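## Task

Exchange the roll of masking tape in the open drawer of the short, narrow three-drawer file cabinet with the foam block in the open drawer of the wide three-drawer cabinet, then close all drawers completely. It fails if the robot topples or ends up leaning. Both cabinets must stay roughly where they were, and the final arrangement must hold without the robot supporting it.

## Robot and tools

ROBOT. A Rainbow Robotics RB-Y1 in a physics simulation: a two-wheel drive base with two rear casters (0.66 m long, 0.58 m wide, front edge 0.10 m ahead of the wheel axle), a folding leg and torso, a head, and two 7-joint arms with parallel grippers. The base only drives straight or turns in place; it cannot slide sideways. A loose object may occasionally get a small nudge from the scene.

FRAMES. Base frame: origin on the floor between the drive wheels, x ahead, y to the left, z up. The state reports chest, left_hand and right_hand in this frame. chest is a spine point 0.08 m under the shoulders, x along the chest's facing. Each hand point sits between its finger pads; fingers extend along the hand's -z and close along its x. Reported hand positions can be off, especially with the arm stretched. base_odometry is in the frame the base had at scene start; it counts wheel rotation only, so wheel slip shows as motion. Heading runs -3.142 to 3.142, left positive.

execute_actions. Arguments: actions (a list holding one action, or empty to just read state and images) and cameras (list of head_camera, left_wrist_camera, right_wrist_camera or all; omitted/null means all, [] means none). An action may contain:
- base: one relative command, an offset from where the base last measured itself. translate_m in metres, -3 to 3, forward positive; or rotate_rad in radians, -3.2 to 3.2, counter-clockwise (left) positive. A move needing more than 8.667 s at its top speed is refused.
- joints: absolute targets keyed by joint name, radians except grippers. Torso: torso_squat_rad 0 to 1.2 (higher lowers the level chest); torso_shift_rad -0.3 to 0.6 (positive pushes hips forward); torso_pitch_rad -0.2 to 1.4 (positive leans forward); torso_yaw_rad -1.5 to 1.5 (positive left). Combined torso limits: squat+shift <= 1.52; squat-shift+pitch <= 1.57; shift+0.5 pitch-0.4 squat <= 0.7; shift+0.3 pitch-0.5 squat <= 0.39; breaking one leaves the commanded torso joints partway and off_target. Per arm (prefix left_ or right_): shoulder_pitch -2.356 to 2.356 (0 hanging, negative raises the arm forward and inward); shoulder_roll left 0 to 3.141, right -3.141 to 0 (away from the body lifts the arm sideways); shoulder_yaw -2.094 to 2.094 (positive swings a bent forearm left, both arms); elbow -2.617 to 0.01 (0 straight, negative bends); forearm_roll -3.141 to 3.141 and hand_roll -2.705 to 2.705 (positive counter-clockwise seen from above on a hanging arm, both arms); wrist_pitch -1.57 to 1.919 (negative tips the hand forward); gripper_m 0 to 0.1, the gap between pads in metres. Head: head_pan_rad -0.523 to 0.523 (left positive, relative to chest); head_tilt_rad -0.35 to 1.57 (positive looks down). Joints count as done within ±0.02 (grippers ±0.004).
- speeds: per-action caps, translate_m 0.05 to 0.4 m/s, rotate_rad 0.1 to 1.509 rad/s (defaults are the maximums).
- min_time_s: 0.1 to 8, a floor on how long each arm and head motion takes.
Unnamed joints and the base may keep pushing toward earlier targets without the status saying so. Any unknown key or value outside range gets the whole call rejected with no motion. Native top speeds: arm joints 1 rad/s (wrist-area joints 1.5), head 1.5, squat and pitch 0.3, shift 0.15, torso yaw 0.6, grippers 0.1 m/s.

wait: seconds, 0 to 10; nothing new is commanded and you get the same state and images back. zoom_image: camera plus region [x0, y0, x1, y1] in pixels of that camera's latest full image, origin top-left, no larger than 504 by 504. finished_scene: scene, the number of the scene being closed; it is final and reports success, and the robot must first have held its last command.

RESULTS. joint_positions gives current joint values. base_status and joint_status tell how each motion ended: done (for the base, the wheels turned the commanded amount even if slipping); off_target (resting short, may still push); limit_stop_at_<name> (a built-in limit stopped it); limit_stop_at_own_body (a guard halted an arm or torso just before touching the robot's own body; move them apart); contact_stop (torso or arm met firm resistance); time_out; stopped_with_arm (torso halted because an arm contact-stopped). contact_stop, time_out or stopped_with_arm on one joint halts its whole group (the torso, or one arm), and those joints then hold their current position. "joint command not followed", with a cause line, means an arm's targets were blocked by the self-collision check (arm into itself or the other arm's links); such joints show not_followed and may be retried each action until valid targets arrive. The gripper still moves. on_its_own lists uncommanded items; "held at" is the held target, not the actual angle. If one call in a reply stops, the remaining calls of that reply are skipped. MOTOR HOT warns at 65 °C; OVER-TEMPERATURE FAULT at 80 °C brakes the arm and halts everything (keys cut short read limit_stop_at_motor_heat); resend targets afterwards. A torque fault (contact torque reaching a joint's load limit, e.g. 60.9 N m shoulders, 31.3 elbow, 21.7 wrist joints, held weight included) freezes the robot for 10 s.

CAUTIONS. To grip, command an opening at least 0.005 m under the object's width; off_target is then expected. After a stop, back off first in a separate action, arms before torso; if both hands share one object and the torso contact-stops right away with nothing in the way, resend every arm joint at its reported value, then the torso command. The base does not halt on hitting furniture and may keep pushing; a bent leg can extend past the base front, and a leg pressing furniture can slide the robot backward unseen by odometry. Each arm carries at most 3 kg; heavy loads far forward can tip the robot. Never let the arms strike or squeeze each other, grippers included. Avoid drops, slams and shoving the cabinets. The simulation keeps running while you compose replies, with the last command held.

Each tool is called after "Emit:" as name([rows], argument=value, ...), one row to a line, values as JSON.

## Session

Emit:
execute_actions(actions=[], cameras=["head_camera"])

Scene clock: 0.00 s.
base_odometry: x=+0.000 y=+0.000 heading=+0.000 (m, m, rad; odometry frame)
base_status: not commanded
joint_positions: torso_squat_rad=+0.350 torso_shift_rad=-0.001 torso_pitch_rad=-0.001 torso_yaw_rad=+0.000 left_shoulder_pitch_rad=-0.002 left_shoulder_roll_rad=+0.040 left_shoulder_yaw_rad=-0.022 left_elbow_rad=-0.157 left_forearm_roll_rad=+0.031 left_wrist_pitch_rad=+0.020 left_hand_roll_rad=+0.040 left_gripper_m=+0.099 right_shoulder_pitch_rad=-0.018 right_shoulder_roll_rad=-0.054 right_shoulder_yaw_rad=-0.049 right_elbow_rad=-0.248 right_forearm_roll_rad=-0.031 right_wrist_pitch_rad=-0.026 right_hand_roll_rad=-0.006 right_gripper_m=+0.100 head_pan_rad=+0.000 head_tilt_rad=+0.400
joint_status: not commanded
chest: x=-0.2287 y=+0.0007 z=+1.2475 quat_wxyz=(+1.000, -0.001, +0.000, +0.000) (m; base frame)
left_hand: x=-0.1552 y=+0.2489 z=+0.5658 quat_wxyz=(+0.997, +0.016, -0.070, +0.023) (m; base frame)
right_hand: x=-0.0894 y=-0.2662 z=+0.5779 quat_wxyz=(+0.988, -0.028, -0.146, -0.036) (m; base frame)
pictures: head_camera
Images, in order (width x height): head_camera 896x504.

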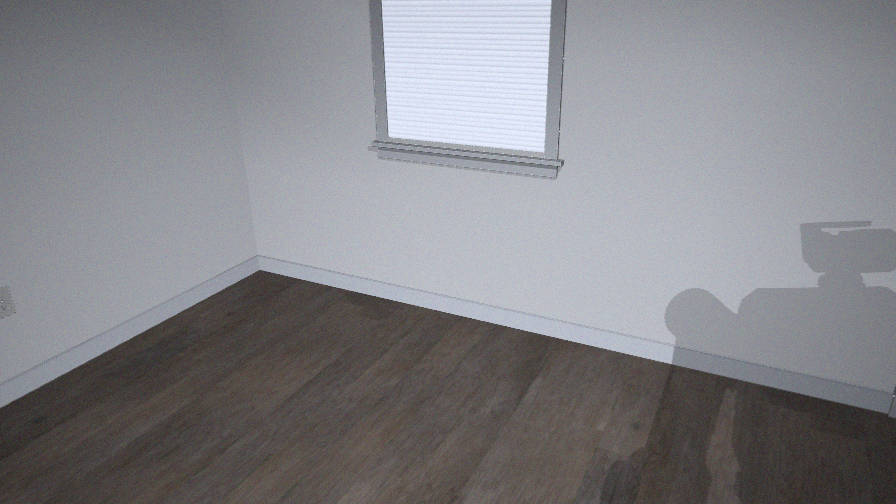

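Emit:
execute_actions([
  {"base":{"rotate_rad":1.57}},
], cameras=["head_camera"])

Emit:
execute_actions([
  {"base":{"rotate_rad":1.57}},
], cameras=["head_camera"])

Emit:
execute_actions([
  {"base":{"rotate_rad":1.57}},
], cameras=["head_camera"])

Scene clock: 4.40 s.
base_odometry: x=+0.000 y=+0.000 heading=+1.569 (m, m, rad; odometry frame)
base_status: done
joint_positions: torso_squat_rad=+0.350 torso_shift_rad=-0.001 torso_pitch_rad=-0.001 torso_yaw_rad=+0.000 left_shoulder_pitch_rad=-0.002 left_shoulder_roll_rad=+0.041 left_shoulder_yaw_rad=-0.022 left_elbow_rad=-0.157 left_forearm_roll_rad=+0.031 left_wrist_pitch_rad=+0.020 left_hand_roll_rad=+0.040 left_gripper_m=+0.099 right_shoulder_pitch_rad=-0.018 right_shoulder_roll_rad=-0.054 right_shoulder_yaw_rad=-0.049 right_elbow_rad=-0.248 right_forearm_roll_rad=-0.031 right_wrist_pitch_rad=-0.026 right_hand_roll_rad=-0.006 right_gripper_m=+0.100 head_pan_rad=+0.000 head_tilt_rad=+0.400
joint_status: not commanded
chest: x=-0.2288 y=+0.0007 z=+1.2475 quat_wxyz=(+1.000, -0.001, +0.000, +0.000) (m; base frame)
left_hand: x=-0.1552 y=+0.2489 z=+0.5658 quat_wxyz=(+0.997, +0.016, -0.070, +0.023) (m; base frame)
right_hand: x=-0.0895 y=-0.2663 z=+0.5779 quat_wxyz=(+0.988, -0.028, -0.146, -0.036) (m; base frame)
pictures: head_camera
Images, in order (width x height): head_camera 896x504.

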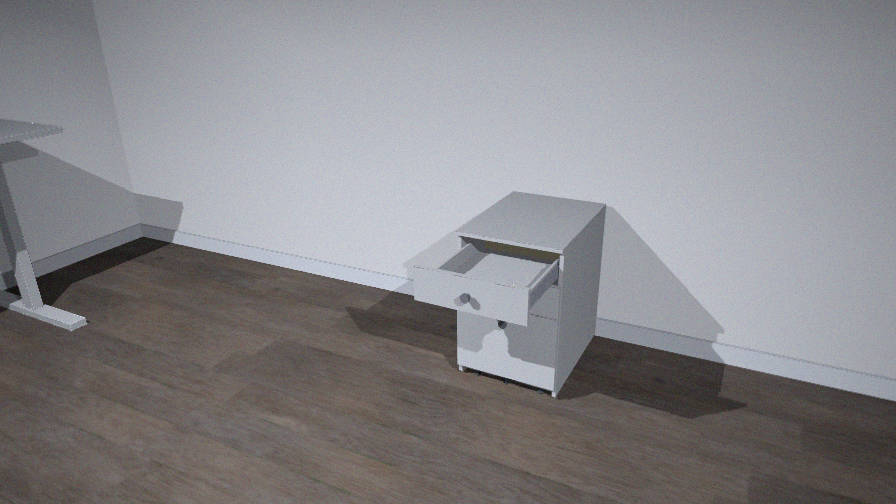

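Scene clock: 8.40 s.
base_odometry: x=+0.000 y=+0.000 heading=+3.139 (m, m, rad; odometry frame)
base_status: done
joint_positions: torso_squat_rad=+0.350 torso_shift_rad=-0.001 torso_pitch_rad=-0.001 torso_yaw_rad=+0.000 left_shoulder_pitch_rad=-0.002 left_shoulder_roll_rad=+0.041 left_shoulder_yaw_rad=-0.022 left_elbow_rad=-0.157 left_forearm_roll_rad=+0.031 left_wrist_pitch_rad=+0.020 left_hand_roll_rad=+0.040 left_gripper_m=+0.099 right_shoulder_pitch_rad=-0.018 right_shoulder_roll_rad=-0.054 right_shoulder_yaw_rad=-0.049 right_elbow_rad=-0.248 right_forearm_roll_rad=-0.031 right_wrist_pitch_rad=-0.026 right_hand_roll_rad=-0.006 right_gripper_m=+0.100 head_pan_rad=+0.000 head_tilt_rad=+0.400
joint_status: not commanded
chest: x=-0.2288 y=+0.0007 z=+1.2475 quat_wxyz=(+1.000, -0.001, +0.000, +0.000) (m; base frame)
left_hand: x=-0.1552 y=+0.2489 z=+0.5658 quat_wxyz=(+0.997, +0.016, -0.070, +0.023) (m; base frame)
right_hand: x=-0.0895 y=-0.2663 z=+0.5779 quat_wxyz=(+0.988, -0.028, -0.146, -0.036) (m; base frame)
pictures: head_camera
Images, in order (width x height): head_camera 896x504.

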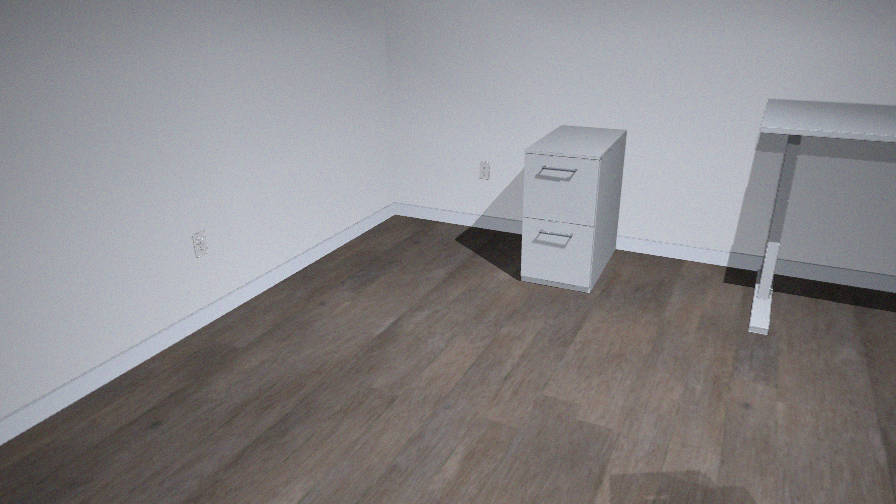

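Scene clock: 12.40 s.
base_odometry: x=+0.000 y=+0.000 heading=-1.575 (m, m, rad; odometry frame)
base_status: done
joint_positions: torso_squat_rad=+0.350 torso_shift_rad=-0.001 torso_pitch_rad=-0.001 torso_yaw_rad=+0.000 left_shoulder_pitch_rad=-0.002 left_shoulder_roll_rad=+0.041 left_shoulder_yaw_rad=-0.022 left_elbow_rad=-0.157 left_forearm_roll_rad=+0.031 left_wrist_pitch_rad=+0.020 left_hand_roll_rad=+0.040 left_gripper_m=+0.099 right_shoulder_pitch_rad=-0.018 right_shoulder_roll_rad=-0.054 right_shoulder_yaw_rad=-0.049 right_elbow_rad=-0.248 right_forearm_roll_rad=-0.031 right_wrist_pitch_rad=-0.026 right_hand_roll_rad=-0.006 right_gripper_m=+0.100 head_pan_rad=+0.000 head_tilt_rad=+0.400
joint_status: not commanded
chest: x=-0.2288 y=+0.0007 z=+1.2475 quat_wxyz=(+1.000, -0.001, +0.000, +0.000) (m; base frame)
left_hand: x=-0.1552 y=+0.2489 z=+0.5658 quat_wxyz=(+0.997, +0.016, -0.070, +0.023) (m; base frame)
right_hand: x=-0.0895 y=-0.2663 z=+0.5779 quat_wxyz=(+0.988, -0.028, -0.146, -0.036) (m; base frame)
pictures: head_camera
Images, in order (width x height): head_camera 896x504.

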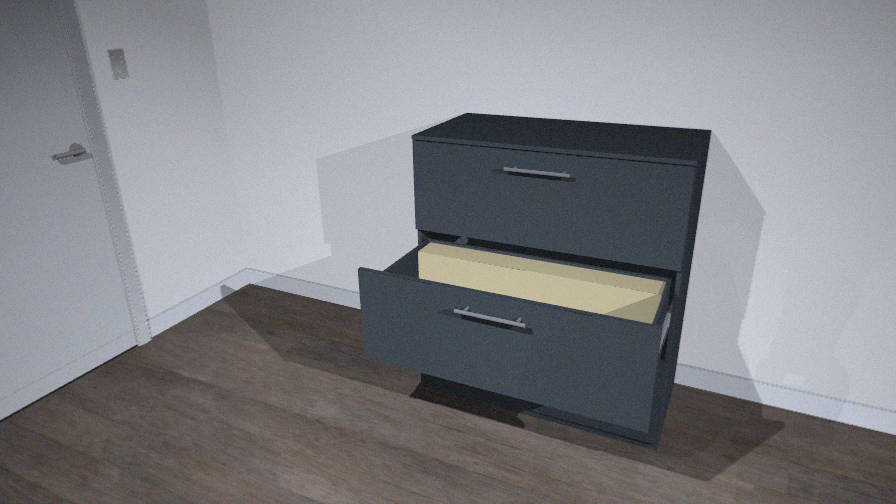

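Emit:
execute_actions([
  {"base":{"rotate_rad":0.35},"joints":{"torso_squat_rad":0.2,"torso_pitch_rad":0.7,"torso_shift_rad":0.2,"left_shoulder_pitch_rad":-1.65,"left_elbow_rad":-0.9,"left_wrist_pitch_rad":1.85,"left_shoulder_roll_rad":0.45,"left_hand_roll_rad":0.5,"head_tilt_rad":0.6}},
], cameras=[])

Emit:
execute_actions([
  {"base":{"translate_m":0.64}},
], cameras=[])

Emit:
execute_actions([
  {"base":{"rotate_rad":-0.77}},
], cameras=[])

Emit:
execute_actions([
  {"base":{"translate_m":0.45}},
], cameras=["head_camera"])

Scene clock: 16.83 s.
base_odometry: x=+0.000 y=+0.000 heading=-1.226 (m, m, rad; odometry frame)
base_status: done
joint_positions: torso_squat_rad=+0.200 torso_shift_rad=+0.200 torso_pitch_rad=+0.700 torso_yaw_rad=+0.000 left_shoulder_pitch_rad=-1.650 left_shoulder_roll_rad=+0.450 left_shoulder_yaw_rad=-0.022 left_elbow_rad=-0.900 left_forearm_roll_rad=+0.031 left_wrist_pitch_rad=+1.850 left_hand_roll_rad=+0.500 left_gripper_m=+0.099 right_shoulder_pitch_rad=-0.018 right_shoulder_roll_rad=-0.054 right_shoulder_yaw_rad=-0.049 right_elbow_rad=-0.248 right_forearm_roll_rad=-0.031 right_wrist_pitch_rad=-0.026 right_hand_roll_rad=-0.006 right_gripper_m=+0.100 head_pan_rad=+0.000 head_tilt_rad=+0.600
joint_status: all done
chest: x=+0.1077 y=+0.0007 z=+1.1895 quat_wxyz=(+0.939, -0.001, +0.343, +0.000) (m; base frame)
left_hand: x=+0.6631 y=+0.2454 z=+0.9368 quat_wxyz=(+0.974, +0.149, -0.045, +0.165) (m; base frame)
right_hand: x=-0.2177 y=-0.2662 z=+0.5879 quat_wxyz=(+0.978, -0.039, +0.202, -0.025) (m; base frame)
pictures: none
No camera images: the call's "cameras" was empty. Leave "cameras" out to get every camera's image.

Scene clock: 19.87 s.
base_odometry: x=+0.217 y=-0.602 heading=-1.226 (m, m, rad; odometry frame)
base_status: done
joint_positions: torso_squat_rad=+0.200 torso_shift_rad=+0.200 torso_pitch_rad=+0.700 torso_yaw_rad=+0.000 left_shoulder_pitch_rad=-1.650 left_shoulder_roll_rad=+0.450 left_shoulder_yaw_rad=-0.022 left_elbow_rad=-0.900 left_forearm_roll_rad=+0.031 left_wrist_pitch_rad=+1.850 left_hand_roll_rad=+0.500 left_gripper_m=+0.099 right_shoulder_pitch_rad=-0.018 right_shoulder_roll_rad=-0.054 right_shoulder_yaw_rad=-0.049 right_elbow_rad=-0.248 right_forearm_roll_rad=-0.031 right_wrist_pitch_rad=-0.026 right_hand_roll_rad=-0.006 right_gripper_m=+0.100 head_pan_rad=+0.000 head_tilt_rad=+0.600
joint_status: not commanded
chest: x=+0.1077 y=+0.0007 z=+1.1895 quat_wxyz=(+0.939, -0.001, +0.343, +0.000) (m; base frame)
left_hand: x=+0.6631 y=+0.2455 z=+0.9368 quat_wxyz=(+0.974, +0.149, -0.044, +0.165) (m; base frame)
right_hand: x=-0.2177 y=-0.2662 z=+0.5879 quat_wxyz=(+0.978, -0.039, +0.202, -0.025) (m; base frame)
pictures: none
No camera images: the call's "cameras" was empty. Leave "cameras" out to get every camera's image.

Scene clock: 22.67 s.
base_odometry: x=+0.217 y=-0.602 heading=-1.995 (m, m, rad; odometry frame)
base_status: done
joint_positions: torso_squat_rad=+0.200 torso_shift_rad=+0.200 torso_pitch_rad=+0.700 torso_yaw_rad=+0.000 left_shoulder_pitch_rad=-1.650 left_shoulder_roll_rad=+0.450 left_shoulder_yaw_rad=-0.022 left_elbow_rad=-0.900 left_forearm_roll_rad=+0.031 left_wrist_pitch_rad=+1.850 left_hand_roll_rad=+0.500 left_gripper_m=+0.099 right_shoulder_pitch_rad=-0.018 right_shoulder_roll_rad=-0.054 right_shoulder_yaw_rad=-0.049 right_elbow_rad=-0.248 right_forearm_roll_rad=-0.031 right_wrist_pitch_rad=-0.026 right_hand_roll_rad=-0.006 right_gripper_m=+0.100 head_pan_rad=+0.000 head_tilt_rad=+0.600
joint_status: not commanded
chest: x=+0.1077 y=+0.0007 z=+1.1895 quat_wxyz=(+0.939, -0.001, +0.343, +0.000) (m; base frame)
left_hand: x=+0.6631 y=+0.2454 z=+0.9368 quat_wxyz=(+0.974, +0.149, -0.044, +0.165) (m; base frame)
right_hand: x=-0.2177 y=-0.2662 z=+0.5879 quat_wxyz=(+0.978, -0.039, +0.202, -0.025) (m; base frame)
pictures: none
No camera images: the call's "cameras" was empty. Leave "cameras" out to get every camera's image.

Scene clock: 25.13 s.
base_odometry: x=+0.032 y=-1.012 heading=-1.995 (m, m, rad; odometry frame)
base_status: done
joint_positions: torso_squat_rad=+0.200 torso_shift_rad=+0.200 torso_pitch_rad=+0.700 torso_yaw_rad=+0.000 left_shoulder_pitch_rad=-1.650 left_shoulder_roll_rad=+0.450 left_shoulder_yaw_rad=-0.022 left_elbow_rad=-0.900 left_forearm_roll_rad=+0.031 left_wrist_pitch_rad=+1.850 left_hand_roll_rad=+0.500 left_gripper_m=+0.099 right_shoulder_pitch_rad=-0.018 right_shoulder_roll_rad=-0.054 right_shoulder_yaw_rad=-0.049 right_elbow_rad=-0.248 right_forearm_roll_rad=-0.031 right_wrist_pitch_rad=-0.026 right_hand_roll_rad=-0.006 right_gripper_m=+0.100 head_pan_rad=+0.000 head_tilt_rad=+0.600
joint_status: not commanded
chest: x=+0.1077 y=+0.0007 z=+1.1895 quat_wxyz=(+0.939, -0.001, +0.343, +0.000) (m; base frame)
left_hand: x=+0.6631 y=+0.2454 z=+0.9368 quat_wxyz=(+0.974, +0.149, -0.044, +0.165) (m; base frame)
right_hand: x=-0.2177 y=-0.2662 z=+0.5879 quat_wxyz=(+0.978, -0.039, +0.202, -0.025) (m; base frame)
pictures: head_camera
Images, in order (width x height): head_camera 896x504.

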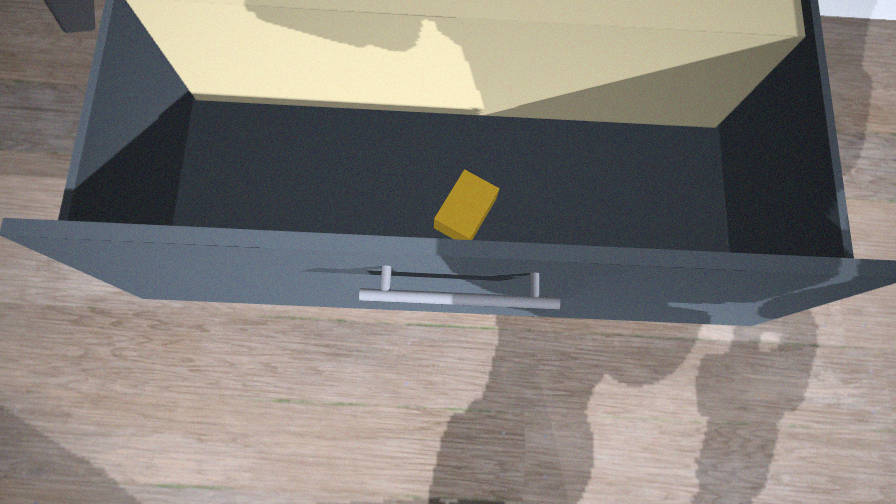

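Emit:
execute_actions([
  {"base":{"rotate_rad":-0.08},"joints":{"left_shoulder_roll_rad":0.05}},
], cameras=[])

Emit:
execute_actions([
  {"base":{"translate_m":0.1},"joints":{"torso_squat_rad":1.0}},
], cameras=["left_wrist_camera"])

Scene clock: 26.87 s.
base_odometry: x=+0.031 y=-1.012 heading=-2.074 (m, m, rad; odometry frame)
base_status: done
joint_positions: torso_squat_rad=+0.200 torso_shift_rad=+0.200 torso_pitch_rad=+0.700 torso_yaw_rad=+0.000 left_shoulder_pitch_rad=-1.650 left_shoulder_roll_rad=+0.050 left_shoulder_yaw_rad=-0.022 left_elbow_rad=-0.900 left_forearm_roll_rad=+0.031 left_wrist_pitch_rad=+1.850 left_hand_roll_rad=+0.500 left_gripper_m=+0.099 right_shoulder_pitch_rad=-0.018 right_shoulder_roll_rad=-0.054 right_shoulder_yaw_rad=-0.049 right_elbow_rad=-0.248 right_forearm_roll_rad=-0.031 right_wrist_pitch_rad=-0.026 right_hand_roll_rad=-0.006 right_gripper_m=+0.100 head_pan_rad=+0.000 head_tilt_rad=+0.600
joint_status: all done
chest: x=+0.1077 y=+0.0006 z=+1.1895 quat_wxyz=(+0.939, -0.001, +0.343, +0.000) (m; base frame)
left_hand: x=+0.5902 y=+0.0257 z=+0.8911 quat_wxyz=(+0.999, +0.045, +0.017, +0.007) (m; base frame)
right_hand: x=-0.2178 y=-0.2662 z=+0.5880 quat_wxyz=(+0.978, -0.039, +0.202, -0.025) (m; base frame)
pictures: none
No camera images: the call's "cameras" was empty. Leave "cameras" out to get every camera's image.

Scene clock: 30.37 s.
base_odometry: x=-0.017 y=-1.100 heading=-2.074 (m, m, rad; odometry frame)
base_status: done
joint_positions: torso_squat_rad=+1.000 torso_shift_rad=+0.200 torso_pitch_rad=+0.700 torso_yaw_rad=+0.000 left_shoulder_pitch_rad=-1.650 left_shoulder_roll_rad=+0.050 left_shoulder_yaw_rad=-0.022 left_elbow_rad=-0.900 left_forearm_roll_rad=+0.031 left_wrist_pitch_rad=+1.850 left_hand_roll_rad=+0.500 left_gripper_m=+0.099 right_shoulder_pitch_rad=-0.018 right_shoulder_roll_rad=-0.054 right_shoulder_yaw_rad=-0.049 right_elbow_rad=-0.248 right_forearm_roll_rad=-0.031 right_wrist_pitch_rad=-0.026 right_hand_roll_rad=-0.006 right_gripper_m=+0.100 head_pan_rad=+0.000 head_tilt_rad=+0.600
joint_status: all done
chest: x=+0.0465 y=+0.0005 z=+0.8878 quat_wxyz=(+0.939, -0.001, +0.343, +0.000) (m; base frame)
left_hand: x=+0.5291 y=+0.0257 z=+0.5894 quat_wxyz=(+0.999, +0.045, +0.017, +0.007) (m; base frame)
right_hand: x=-0.2789 y=-0.2664 z=+0.2862 quat_wxyz=(+0.978, -0.039, +0.202, -0.025) (m; base frame)
pictures: left_wrist_camera
Images, in order (width x height): left_wrist_camera 644x364.

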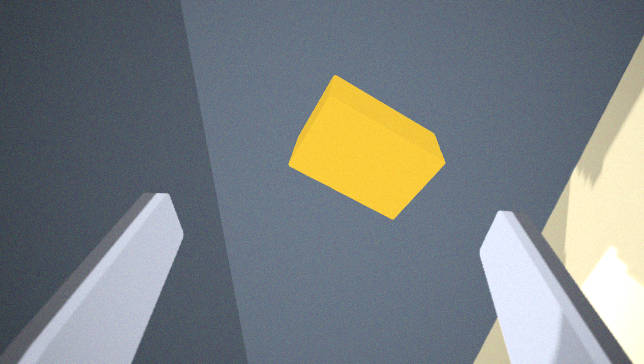

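Emit:
execute_actions([
  {"base":{"translate_m":0.045},"joints":{"torso_yaw_rad":-0.1,"left_hand_roll_rad":1.6,"left_elbow_rad":-0.6,"left_wrist_pitch_rad":1.55,"left_shoulder_roll_rad":0.03}},
], cameras=["left_wrist_camera"])

Scene clock: 32.23 s.
base_odometry: x=-0.039 y=-1.140 heading=-2.074 (m, m, rad; odometry frame)
base_status: done
joint_positions: torso_squat_rad=+1.000 torso_shift_rad=+0.200 torso_pitch_rad=+0.700 torso_yaw_rad=-0.100 left_shoulder_pitch_rad=-1.650 left_shoulder_roll_rad=+0.030 left_shoulder_yaw_rad=-0.022 left_elbow_rad=-0.600 left_forearm_roll_rad=+0.031 left_wrist_pitch_rad=+1.550 left_hand_roll_rad=+1.600 left_gripper_m=+0.099 right_shoulder_pitch_rad=-0.018 right_shoulder_roll_rad=-0.054 right_shoulder_yaw_rad=-0.049 right_elbow_rad=-0.248 right_forearm_roll_rad=-0.031 right_wrist_pitch_rad=-0.026 right_hand_roll_rad=-0.006 right_gripper_m=+0.100 head_pan_rad=+0.000 head_tilt_rad=+0.600
joint_status: all done
chest: x=+0.0466 y=+0.0005 z=+0.8878 quat_wxyz=(+0.938, -0.018, +0.343, -0.047) (m; base frame)
left_hand: x=+0.5215 y=-0.0376 z=+0.5125 quat_wxyz=(+0.870, +0.017, +0.012, +0.493) (m; base frame)
right_hand: x=-0.2997 y=-0.2789 z=+0.3038 quat_wxyz=(+0.975, -0.062, +0.202, -0.069) (m; base frame)
pictures: left_wrist_camera
Images, in order (width x height): left_wrist_camera 644x364.

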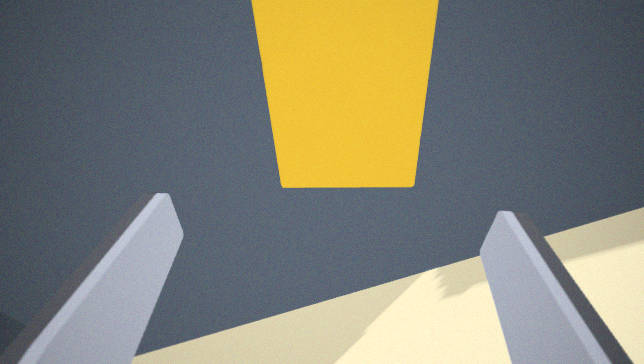

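Emit:
execute_actions([
  {"base":{"translate_m":-0.045},"joints":{"torso_yaw_rad":-0.05}},
], cameras=["left_wrist_camera"])

Emit:
execute_actions([
  {"joints":{"left_elbow_rad":-0.33,"left_wrist_pitch_rad":1.28},"min_time_s":1.5},
], cameras=["left_wrist_camera"])

Scene clock: 33.93 s.
base_odometry: x=-0.017 y=-1.100 heading=-2.074 (m, m, rad; odometry frame)
base_status: done
joint_positions: torso_squat_rad=+1.000 torso_shift_rad=+0.200 torso_pitch_rad=+0.700 torso_yaw_rad=-0.050 left_shoulder_pitch_rad=-1.650 left_shoulder_roll_rad=+0.030 left_shoulder_yaw_rad=-0.022 left_elbow_rad=-0.600 left_forearm_roll_rad=+0.031 left_wrist_pitch_rad=+1.550 left_hand_roll_rad=+1.600 left_gripper_m=+0.099 right_shoulder_pitch_rad=-0.018 right_shoulder_roll_rad=-0.054 right_shoulder_yaw_rad=-0.049 right_elbow_rad=-0.248 right_forearm_roll_rad=-0.031 right_wrist_pitch_rad=-0.026 right_hand_roll_rad=-0.006 right_gripper_m=+0.100 head_pan_rad=+0.000 head_tilt_rad=+0.600
joint_status: all done
chest: x=+0.0465 y=+0.0005 z=+0.8878 quat_wxyz=(+0.939, -0.009, +0.343, -0.023) (m; base frame)
left_hand: x=+0.5223 y=-0.0072 z=+0.5119 quat_wxyz=(+0.860, +0.030, +0.004, +0.509) (m; base frame)
right_hand: x=-0.2892 y=-0.2729 z=+0.2948 quat_wxyz=(+0.977, -0.050, +0.202, -0.047) (m; base frame)
pictures: left_wrist_camera
Images, in order (width x height): left_wrist_camera 644x364.

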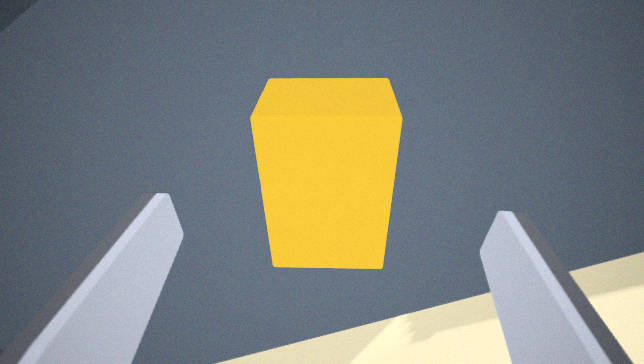

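Scene clock: 35.73 s.
base_odometry: x=-0.017 y=-1.100 heading=-2.074 (m, m, rad; odometry frame)
base_status: not commanded
joint_positions: torso_squat_rad=+1.000 torso_shift_rad=+0.199 torso_pitch_rad=+0.697 torso_yaw_rad=-0.050 left_shoulder_pitch_rad=-1.657 left_shoulder_roll_rad=+0.029 left_shoulder_yaw_rad=-0.022 left_elbow_rad=-0.333 left_forearm_roll_rad=+0.031 left_wrist_pitch_rad=+1.280 left_hand_roll_rad=+1.600 left_gripper_m=+0.099 right_shoulder_pitch_rad=-0.018 right_shoulder_roll_rad=-0.054 right_shoulder_yaw_rad=-0.049 right_elbow_rad=-0.248 right_forearm_roll_rad=-0.031 right_wrist_pitch_rad=-0.026 right_hand_roll_rad=-0.006 right_gripper_m=+0.100 head_pan_rad=+0.000 head_tilt_rad=+0.600
joint_status: all done
chest: x=+0.0455 y=+0.0004 z=+0.8883 quat_wxyz=(+0.940, -0.009, +0.342, -0.024) (m; base frame)
left_hand: x=+0.5084 y=+0.0048 z=+0.4518 quat_wxyz=(+0.859, +0.026, +0.000, +0.512) (m; base frame)
right_hand: x=-0.2887 y=-0.2729 z=+0.2944 quat_wxyz=(+0.977, -0.050, +0.201, -0.047) (m; base frame)
pictures: left_wrist_camera
Images, in order (width x height): left_wrist_camera 644x364.

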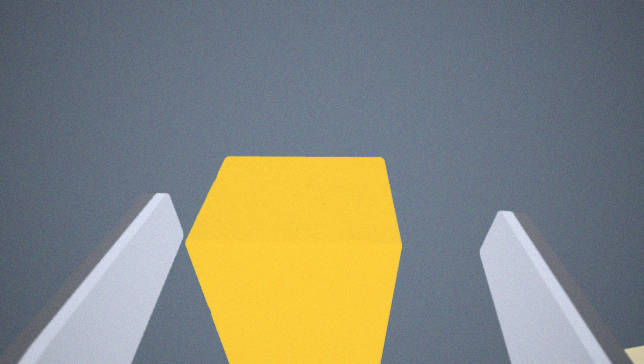

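Emit:
execute_actions([
  {"joints":{"left_gripper_m":0.02}},
], cameras=["left_wrist_camera"])

Scene clock: 37.27 s.
base_odometry: x=-0.017 y=-1.100 heading=-2.074 (m, m, rad; odometry frame)
base_status: not commanded
joint_positions: torso_squat_rad=+1.000 torso_shift_rad=+0.199 torso_pitch_rad=+0.697 torso_yaw_rad=-0.050 left_shoulder_pitch_rad=-1.657 left_shoulder_roll_rad=+0.029 left_shoulder_yaw_rad=-0.022 left_elbow_rad=-0.333 left_forearm_roll_rad=+0.031 left_wrist_pitch_rad=+1.280 left_hand_roll_rad=+1.600 left_gripper_m=+0.056 right_shoulder_pitch_rad=-0.018 right_shoulder_roll_rad=-0.054 right_shoulder_yaw_rad=-0.049 right_elbow_rad=-0.248 right_forearm_roll_rad=-0.031 right_wrist_pitch_rad=-0.026 right_hand_roll_rad=-0.006 right_gripper_m=+0.100 head_pan_rad=+0.000 head_tilt_rad=+0.600
joint_status: left_gripper_m off_target (ended at +0.056, target +0.020)
chest: x=+0.0455 y=+0.0004 z=+0.8883 quat_wxyz=(+0.940, -0.009, +0.342, -0.024) (m; base frame)
left_hand: x=+0.5084 y=+0.0048 z=+0.4518 quat_wxyz=(+0.859, +0.026, +0.000, +0.512) (m; base frame)
right_hand: x=-0.2887 y=-0.2729 z=+0.2944 quat_wxyz=(+0.977, -0.050, +0.201, -0.047) (m; base frame)
pictures: left_wrist_camera
Images, in order (width x height): left_wrist_camera 644x364.

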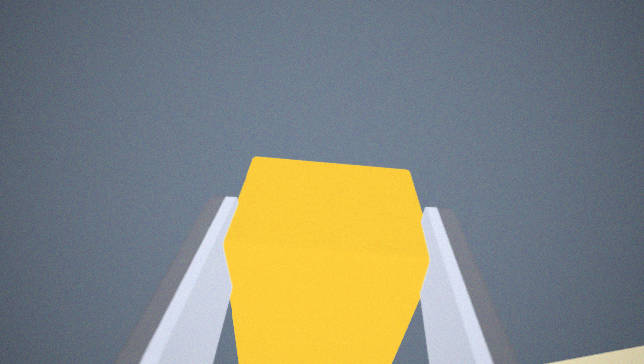

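Emit:
execute_actions([
  {"joints":{"left_shoulder_pitch_rad":-1.65,"left_elbow_rad":-0.9,"left_wrist_pitch_rad":1.85,"torso_squat_rad":0.2,"torso_yaw_rad":0}},
], cameras=[])

Emit:
execute_actions([
  {"base":{"translate_m":-0.5}},
], cameras=[])

Emit:
execute_actions([
  {"base":{"rotate_rad":-2.30},"joints":{"left_shoulder_pitch_rad":-1.4,"left_elbow_rad":-0.8,"left_wrist_pitch_rad":1.5,"left_shoulder_roll_rad":0.4}},
], cameras=[])

Emit:
execute_actions([
  {"base":{"translate_m":1.71}},
], cameras=[])

Emit:
execute_actions([
  {"base":{"rotate_rad":-0.84},"joints":{"head_tilt_rad":0.3}},
], cameras=["head_camera"])

Scene clock: 41.57 s.
base_odometry: x=-0.017 y=-1.100 heading=-2.074 (m, m, rad; odometry frame)
base_status: not commanded
joint_positions: torso_squat_rad=+0.200 torso_shift_rad=+0.200 torso_pitch_rad=+0.700 torso_yaw_rad=+0.000 left_shoulder_pitch_rad=-1.650 left_shoulder_roll_rad=+0.030 left_shoulder_yaw_rad=-0.022 left_elbow_rad=-0.900 left_forearm_roll_rad=+0.031 left_wrist_pitch_rad=+1.850 left_hand_roll_rad=+1.600 left_gripper_m=+0.056 right_shoulder_pitch_rad=-0.018 right_shoulder_roll_rad=-0.054 right_shoulder_yaw_rad=-0.049 right_elbow_rad=-0.248 right_forearm_roll_rad=-0.031 right_wrist_pitch_rad=-0.026 right_hand_roll_rad=-0.006 right_gripper_m=+0.100 head_pan_rad=+0.000 head_tilt_rad=+0.600
joint_status: all done
chest: x=+0.1077 y=+0.0006 z=+1.1895 quat_wxyz=(+0.939, -0.001, +0.343, +0.000) (m; base frame)
left_hand: x=+0.5847 y=+0.0154 z=+0.8904 quat_wxyz=(+0.852, +0.045, -0.003, +0.522) (m; base frame)
right_hand: x=-0.2178 y=-0.2662 z=+0.5879 quat_wxyz=(+0.978, -0.038, +0.202, -0.025) (m; base frame)
pictures: none
No camera images: the call's "cameras" was empty. Leave "cameras" out to get every camera's image.

Scene clock: 44.37 s.
base_odometry: x=+0.224 y=-0.662 heading=-2.075 (m, m, rad; odometry frame)
base_status: done
joint_positions: torso_squat_rad=+0.200 torso_shift_rad=+0.200 torso_pitch_rad=+0.700 torso_yaw_rad=+0.000 left_shoulder_pitch_rad=-1.650 left_shoulder_roll_rad=+0.030 left_shoulder_yaw_rad=-0.022 left_elbow_rad=-0.900 left_forearm_roll_rad=+0.031 left_wrist_pitch_rad=+1.850 left_hand_roll_rad=+1.600 left_gripper_m=+0.056 right_shoulder_pitch_rad=-0.018 right_shoulder_roll_rad=-0.054 right_shoulder_yaw_rad=-0.049 right_elbow_rad=-0.248 right_forearm_roll_rad=-0.031 right_wrist_pitch_rad=-0.026 right_hand_roll_rad=-0.006 right_gripper_m=+0.100 head_pan_rad=+0.000 head_tilt_rad=+0.600
joint_status: not commanded
chest: x=+0.1077 y=+0.0006 z=+1.1895 quat_wxyz=(+0.939, -0.001, +0.343, +0.000) (m; base frame)
left_hand: x=+0.5847 y=+0.0155 z=+0.8904 quat_wxyz=(+0.852, +0.045, -0.003, +0.522) (m; base frame)
right_hand: x=-0.2178 y=-0.2662 z=+0.5879 quat_wxyz=(+0.978, -0.038, +0.202, -0.025) (m; base frame)
pictures: none
No camera images: the call's "cameras" was empty. Leave "cameras" out to get every camera's image.

Scene clock: 48.97 s.
base_odometry: x=+0.224 y=-0.662 heading=+1.909 (m, m, rad; odometry frame)
base_status: done
joint_positions: torso_squat_rad=+0.200 torso_shift_rad=+0.200 torso_pitch_rad=+0.700 torso_yaw_rad=+0.000 left_shoulder_pitch_rad=-1.400 left_shoulder_roll_rad=+0.400 left_shoulder_yaw_rad=-0.022 left_elbow_rad=-0.800 left_forearm_roll_rad=+0.031 left_wrist_pitch_rad=+1.500 left_hand_roll_rad=+1.600 left_gripper_m=+0.056 right_shoulder_pitch_rad=-0.018 right_shoulder_roll_rad=-0.054 right_shoulder_yaw_rad=-0.049 right_elbow_rad=-0.248 right_forearm_roll_rad=-0.031 right_wrist_pitch_rad=-0.026 right_hand_roll_rad=-0.006 right_gripper_m=+0.100 head_pan_rad=+0.000 head_tilt_rad=+0.600
joint_status: all done
chest: x=+0.1077 y=+0.0007 z=+1.1895 quat_wxyz=(+0.939, -0.001, +0.343, +0.000) (m; base frame)
left_hand: x=+0.6213 y=+0.2673 z=+0.7894 quat_wxyz=(+0.759, +0.098, -0.104, +0.635) (m; base frame)
right_hand: x=-0.2176 y=-0.2662 z=+0.5879 quat_wxyz=(+0.978, -0.039, +0.202, -0.025) (m; base frame)
pictures: none
No camera images: the call's "cameras" was empty. Leave "cameras" out to get every camera's image.

Scene clock: 54.67 s.
base_odometry: x=-0.343 y=+0.951 heading=+1.909 (m, m, rad; odometry frame)
base_status: done
joint_positions: torso_squat_rad=+0.200 torso_shift_rad=+0.200 torso_pitch_rad=+0.700 torso_yaw_rad=+0.000 left_shoulder_pitch_rad=-1.400 left_shoulder_roll_rad=+0.400 left_shoulder_yaw_rad=-0.022 left_elbow_rad=-0.800 left_forearm_roll_rad=+0.031 left_wrist_pitch_rad=+1.500 left_hand_roll_rad=+1.600 left_gripper_m=+0.056 right_shoulder_pitch_rad=-0.018 right_shoulder_roll_rad=-0.054 right_shoulder_yaw_rad=-0.049 right_elbow_rad=-0.248 right_forearm_roll_rad=-0.031 right_wrist_pitch_rad=-0.026 right_hand_roll_rad=-0.006 right_gripper_m=+0.100 head_pan_rad=+0.000 head_tilt_rad=+0.600
joint_status: not commanded
chest: x=+0.1077 y=+0.0007 z=+1.1895 quat_wxyz=(+0.939, -0.001, +0.343, +0.000) (m; base frame)
left_hand: x=+0.6214 y=+0.2672 z=+0.7895 quat_wxyz=(+0.759, +0.098, -0.104, +0.635) (m; base frame)
right_hand: x=-0.2177 y=-0.2662 z=+0.5879 quat_wxyz=(+0.978, -0.039, +0.202, -0.025) (m; base frame)
pictures: none
No camera images: the call's "cameras" was empty. Leave "cameras" out to get every camera's image.

Scene clock: 57.60 s.
base_odometry: x=-0.343 y=+0.951 heading=+1.070 (m, m, rad; odometry frame)
base_status: done
joint_positions: torso_squat_rad=+0.200 torso_shift_rad=+0.200 torso_pitch_rad=+0.700 torso_yaw_rad=+0.000 left_shoulder_pitch_rad=-1.400 left_shoulder_roll_rad=+0.400 left_shoulder_yaw_rad=-0.022 left_elbow_rad=-0.800 left_forearm_roll_rad=+0.031 left_wrist_pitch_rad=+1.500 left_hand_roll_rad=+1.600 left_gripper_m=+0.056 right_shoulder_pitch_rad=-0.018 right_shoulder_roll_rad=-0.054 right_shoulder_yaw_rad=-0.049 right_elbow_rad=-0.248 right_forearm_roll_rad=-0.031 right_wrist_pitch_rad=-0.026 right_hand_roll_rad=-0.006 right_gripper_m=+0.100 head_pan_rad=+0.000 head_tilt_rad=+0.300
joint_status: all done
chest: x=+0.1077 y=+0.0007 z=+1.1895 quat_wxyz=(+0.939, -0.001, +0.343, +0.000) (m; base frame)
left_hand: x=+0.6214 y=+0.2672 z=+0.7895 quat_wxyz=(+0.759, +0.098, -0.104, +0.635) (m; base frame)
right_hand: x=-0.2177 y=-0.2662 z=+0.5879 quat_wxyz=(+0.978, -0.039, +0.202, -0.025) (m; base frame)
pictures: head_camera
Images, in order (width x height): head_camera 896x504.

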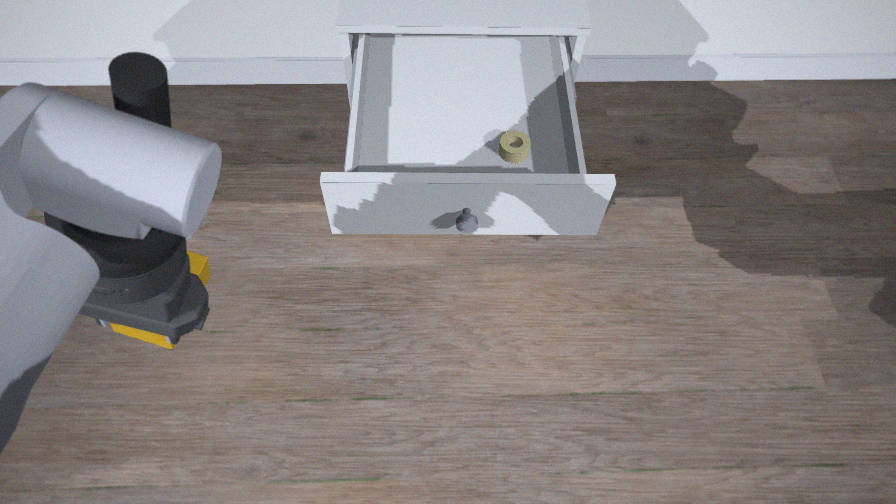

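Emit:
execute_actions([
  {"base":{"translate_m":0.35},"joints":{"left_shoulder_roll_rad":0.05,"head_tilt_rad":0.5}},
], cameras=[])

Emit:
execute_actions([
  {"joints":{"torso_squat_rad":0.7}},
], cameras=["head_camera"])

Emit:
execute_actions([
  {"joints":{"left_elbow_rad":-0.5,"left_wrist_pitch_rad":1.2},"min_time_s":3},
], cameras=[])

Scene clock: 60.60 s.
base_odometry: x=-0.175 y=+1.258 heading=+1.070 (m, m, rad; odometry frame)
base_status: done
joint_positions: torso_squat_rad=+0.200 torso_shift_rad=+0.200 torso_pitch_rad=+0.700 torso_yaw_rad=+0.000 left_shoulder_pitch_rad=-1.400 left_shoulder_roll_rad=+0.050 left_shoulder_yaw_rad=-0.022 left_elbow_rad=-0.800 left_forearm_roll_rad=+0.031 left_wrist_pitch_rad=+1.500 left_hand_roll_rad=+1.600 left_gripper_m=+0.056 right_shoulder_pitch_rad=-0.018 right_shoulder_roll_rad=-0.054 right_shoulder_yaw_rad=-0.049 right_elbow_rad=-0.248 right_forearm_roll_rad=-0.031 right_wrist_pitch_rad=-0.026 right_hand_roll_rad=-0.006 right_gripper_m=+0.100 head_pan_rad=+0.000 head_tilt_rad=+0.500
joint_status: all done
chest: x=+0.1077 y=+0.0007 z=+1.1895 quat_wxyz=(+0.939, -0.001, +0.343, +0.000) (m; base frame)
left_hand: x=+0.5517 y=+0.0536 z=+0.7542 quat_wxyz=(+0.832, +0.027, +0.012, +0.553) (m; base frame)
right_hand: x=-0.2177 y=-0.2662 z=+0.5879 quat_wxyz=(+0.978, -0.039, +0.202, -0.025) (m; base frame)
pictures: none
No camera images: the call's "cameras" was empty. Leave "cameras" out to get every camera's image.

Scene clock: 63.07 s.
base_odometry: x=-0.175 y=+1.258 heading=+1.070 (m, m, rad; odometry frame)
base_status: not commanded
joint_positions: torso_squat_rad=+0.700 torso_shift_rad=+0.200 torso_pitch_rad=+0.700 torso_yaw_rad=+0.000 left_shoulder_pitch_rad=-1.400 left_shoulder_roll_rad=+0.050 left_shoulder_yaw_rad=-0.022 left_elbow_rad=-0.800 left_forearm_roll_rad=+0.031 left_wrist_pitch_rad=+1.500 left_hand_roll_rad=+1.600 left_gripper_m=+0.058 right_shoulder_pitch_rad=-0.018 right_shoulder_roll_rad=-0.054 right_shoulder_yaw_rad=-0.049 right_elbow_rad=-0.248 right_forearm_roll_rad=-0.031 right_wrist_pitch_rad=-0.026 right_hand_roll_rad=-0.006 right_gripper_m=+0.100 head_pan_rad=+0.000 head_tilt_rad=+0.500
joint_status: all done
chest: x=+0.0777 y=+0.0006 z=+1.0419 quat_wxyz=(+0.939, -0.001, +0.343, +0.000) (m; base frame)
left_hand: x=+0.5219 y=+0.0536 z=+0.6067 quat_wxyz=(+0.832, +0.027, +0.012, +0.553) (m; base frame)
right_hand: x=-0.2476 y=-0.2663 z=+0.4402 quat_wxyz=(+0.978, -0.038, +0.202, -0.025) (m; base frame)
pictures: head_camera
Images, in order (width x height): head_camera 896x504.

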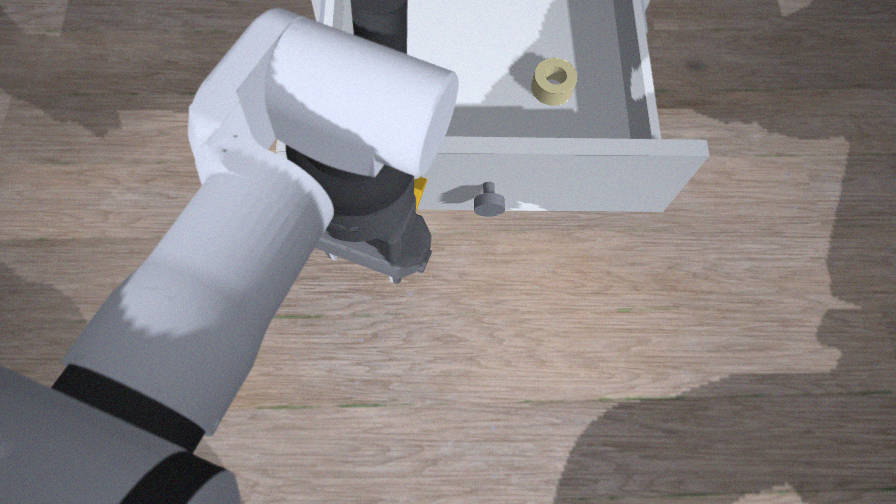

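Scene clock: 66.37 s.
base_odometry: x=-0.175 y=+1.258 heading=+1.070 (m, m, rad; odometry frame)
base_status: not commanded
joint_positions: torso_squat_rad=+0.700 torso_shift_rad=+0.200 torso_pitch_rad=+0.700 torso_yaw_rad=+0.000 left_shoulder_pitch_rad=-1.400 left_shoulder_roll_rad=+0.050 left_shoulder_yaw_rad=-0.022 left_elbow_rad=-0.500 left_forearm_roll_rad=+0.031 left_wrist_pitch_rad=+1.200 left_hand_roll_rad=+1.600 left_gripper_m=+0.058 right_shoulder_pitch_rad=-0.018 right_shoulder_roll_rad=-0.054 right_shoulder_yaw_rad=-0.049 right_elbow_rad=-0.248 right_forearm_roll_rad=-0.031 right_wrist_pitch_rad=-0.026 right_hand_roll_rad=-0.006 right_gripper_m=+0.100 head_pan_rad=+0.000 head_tilt_rad=+0.500
joint_status: all done
chest: x=+0.0777 y=+0.0006 z=+1.0419 quat_wxyz=(+0.939, -0.001, +0.343, +0.000) (m; base frame)
left_hand: x=+0.4961 y=+0.0690 z=+0.5358 quat_wxyz=(+0.830, +0.027, +0.011, +0.557) (m; base frame)
right_hand: x=-0.2476 y=-0.2663 z=+0.4402 quat_wxyz=(+0.978, -0.038, +0.202, -0.025) (m; base frame)
pictures: none
No camera images: the call's "cameras" was empty. Leave "cameras" out to get every camera's image.

Emit:
execute_actions([
  {"joints":{"torso_squat_rad":0.2,"left_elbow_rad":-0.8,"left_wrist_pitch_rad":1.5}},
], cameras=[])

Emit:
execute_actions([
  {"base":{"translate_m":0.23}},
], cameras=["head_camera","left_wrist_camera"])

Scene clock: 69.50 s.
base_odometry: x=-0.175 y=+1.258 heading=+1.070 (m, m, rad; odometry frame)
base_status: not commanded
joint_positions: torso_squat_rad=+0.200 torso_shift_rad=+0.200 torso_pitch_rad=+0.700 torso_yaw_rad=+0.000 left_shoulder_pitch_rad=-1.400 left_shoulder_roll_rad=+0.050 left_shoulder_yaw_rad=-0.022 left_elbow_rad=-0.800 left_forearm_roll_rad=+0.031 left_wrist_pitch_rad=+1.500 left_hand_roll_rad=+1.600 left_gripper_m=+0.058 right_shoulder_pitch_rad=-0.018 right_shoulder_roll_rad=-0.054 right_shoulder_yaw_rad=-0.049 right_elbow_rad=-0.248 right_forearm_roll_rad=-0.031 right_wrist_pitch_rad=-0.026 right_hand_roll_rad=-0.006 right_gripper_m=+0.100 head_pan_rad=+0.000 head_tilt_rad=+0.500
joint_status: all done
chest: x=+0.1077 y=+0.0007 z=+1.1895 quat_wxyz=(+0.939, -0.001, +0.343, +0.000) (m; base frame)
left_hand: x=+0.5516 y=+0.0537 z=+0.7541 quat_wxyz=(+0.832, +0.027, +0.012, +0.553) (m; base frame)
right_hand: x=-0.2177 y=-0.2662 z=+0.5879 quat_wxyz=(+0.978, -0.038, +0.202, -0.025) (m; base frame)
pictures: none
No camera images: the call's "cameras" was empty. Leave "cameras" out to get every camera's image.

Scene clock: 71.47 s.
base_odometry: x=-0.064 y=+1.460 heading=+1.070 (m, m, rad; odometry frame)
base_status: done
joint_positions: torso_squat_rad=+0.200 torso_shift_rad=+0.200 torso_pitch_rad=+0.700 torso_yaw_rad=+0.000 left_shoulder_pitch_rad=-1.400 left_shoulder_roll_rad=+0.050 left_shoulder_yaw_rad=-0.022 left_elbow_rad=-0.800 left_forearm_roll_rad=+0.031 left_wrist_pitch_rad=+1.500 left_hand_roll_rad=+1.600 left_gripper_m=+0.058 right_shoulder_pitch_rad=-0.018 right_shoulder_roll_rad=-0.054 right_shoulder_yaw_rad=-0.049 right_elbow_rad=-0.248 right_forearm_roll_rad=-0.031 right_wrist_pitch_rad=-0.026 right_hand_roll_rad=-0.006 right_gripper_m=+0.100 head_pan_rad=+0.000 head_tilt_rad=+0.500
joint_status: not commanded
chest: x=+0.1077 y=+0.0007 z=+1.1895 quat_wxyz=(+0.939, -0.001, +0.343, +0.000) (m; base frame)
left_hand: x=+0.5517 y=+0.0537 z=+0.7542 quat_wxyz=(+0.832, +0.027, +0.012, +0.553) (m; base frame)
right_hand: x=-0.2176 y=-0.2662 z=+0.5879 quat_wxyz=(+0.978, -0.038, +0.202, -0.025) (m; base frame)
pictures: head_camera, left_wrist_camera
Images, in order (width x height): head_camera 896x504, left_wrist_camera 644x364.

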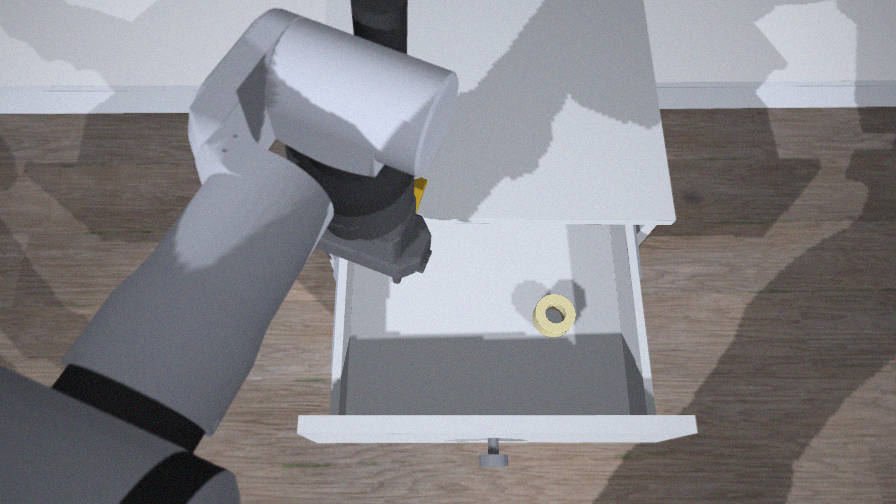

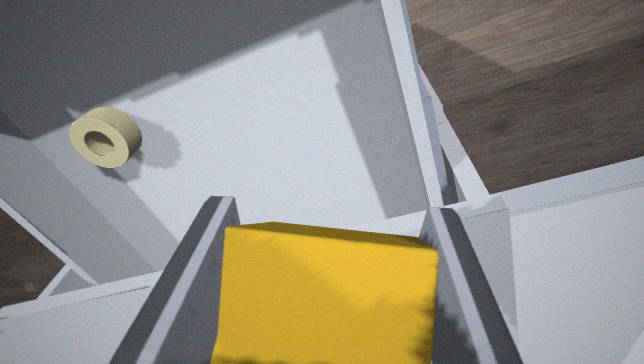

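Emit:
execute_actions([
  {"base":{"translate_m":-0.07},"joints":{"torso_yaw_rad":-0.06}},
], cameras=[])

Emit:
execute_actions([
  {"joints":{"torso_squat_rad":0.68}},
], cameras=["head_camera","left_wrist_camera"])

Scene clock: 72.97 s.
base_odometry: x=-0.098 y=+1.398 heading=+1.070 (m, m, rad; odometry frame)
base_status: done
joint_positions: torso_squat_rad=+0.200 torso_shift_rad=+0.200 torso_pitch_rad=+0.700 torso_yaw_rad=-0.060 left_shoulder_pitch_rad=-1.400 left_shoulder_roll_rad=+0.050 left_shoulder_yaw_rad=-0.022 left_elbow_rad=-0.800 left_forearm_roll_rad=+0.031 left_wrist_pitch_rad=+1.500 left_hand_roll_rad=+1.600 left_gripper_m=+0.058 right_shoulder_pitch_rad=-0.018 right_shoulder_roll_rad=-0.054 right_shoulder_yaw_rad=-0.049 right_elbow_rad=-0.248 right_forearm_roll_rad=-0.031 right_wrist_pitch_rad=-0.026 right_hand_roll_rad=-0.006 right_gripper_m=+0.100 head_pan_rad=+0.000 head_tilt_rad=+0.500
joint_status: all done
chest: x=+0.1076 y=+0.0007 z=+1.1895 quat_wxyz=(+0.939, -0.011, +0.343, -0.028) (m; base frame)
left_hand: x=+0.5533 y=+0.0163 z=+0.7530 quat_wxyz=(+0.845, +0.011, +0.022, +0.534) (m; base frame)
right_hand: x=-0.2301 y=-0.2741 z=+0.5984 quat_wxyz=(+0.977, -0.053, +0.202, -0.051) (m; base frame)
pictures: none
No camera images: the call's "cameras" was empty. Leave "cameras" out to get every camera's image.

Scene clock: 75.37 s.
base_odometry: x=-0.098 y=+1.398 heading=+1.070 (m, m, rad; odometry frame)
base_status: not commanded
joint_positions: torso_squat_rad=+0.680 torso_shift_rad=+0.200 torso_pitch_rad=+0.700 torso_yaw_rad=-0.060 left_shoulder_pitch_rad=-1.400 left_shoulder_roll_rad=+0.050 left_shoulder_yaw_rad=-0.022 left_elbow_rad=-0.800 left_forearm_roll_rad=+0.031 left_wrist_pitch_rad=+1.500 left_hand_roll_rad=+1.600 left_gripper_m=+0.058 right_shoulder_pitch_rad=-0.018 right_shoulder_roll_rad=-0.054 right_shoulder_yaw_rad=-0.049 right_elbow_rad=-0.248 right_forearm_roll_rad=-0.031 right_wrist_pitch_rad=-0.026 right_hand_roll_rad=-0.006 right_gripper_m=+0.100 head_pan_rad=+0.000 head_tilt_rad=+0.500
joint_status: all done
chest: x=+0.0795 y=+0.0006 z=+1.0506 quat_wxyz=(+0.939, -0.011, +0.343, -0.028) (m; base frame)
left_hand: x=+0.5252 y=+0.0163 z=+0.6140 quat_wxyz=(+0.845, +0.011, +0.022, +0.534) (m; base frame)
right_hand: x=-0.2583 y=-0.2741 z=+0.4594 quat_wxyz=(+0.977, -0.053, +0.202, -0.051) (m; base frame)
pictures: head_camera, left_wrist_camera
Images, in order (width x height): head_camera 896x504, left_wrist_camera 644x364.

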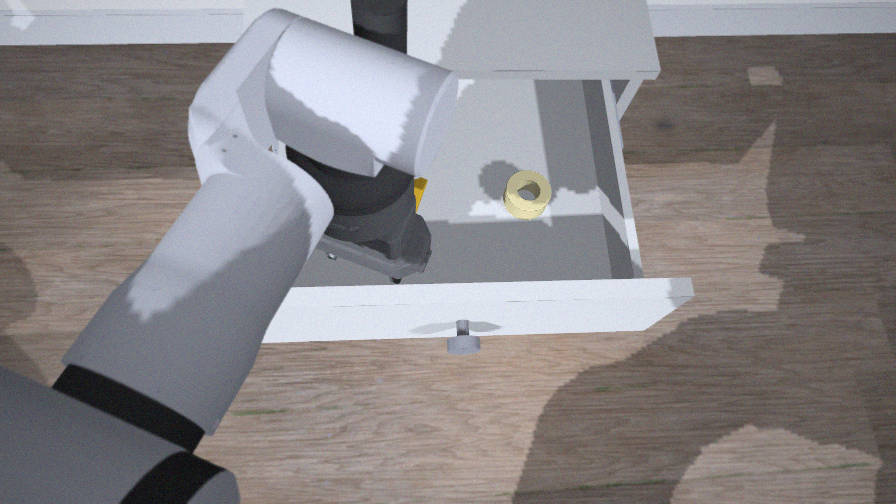

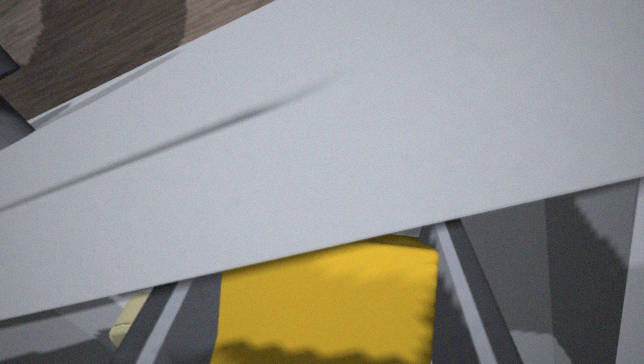

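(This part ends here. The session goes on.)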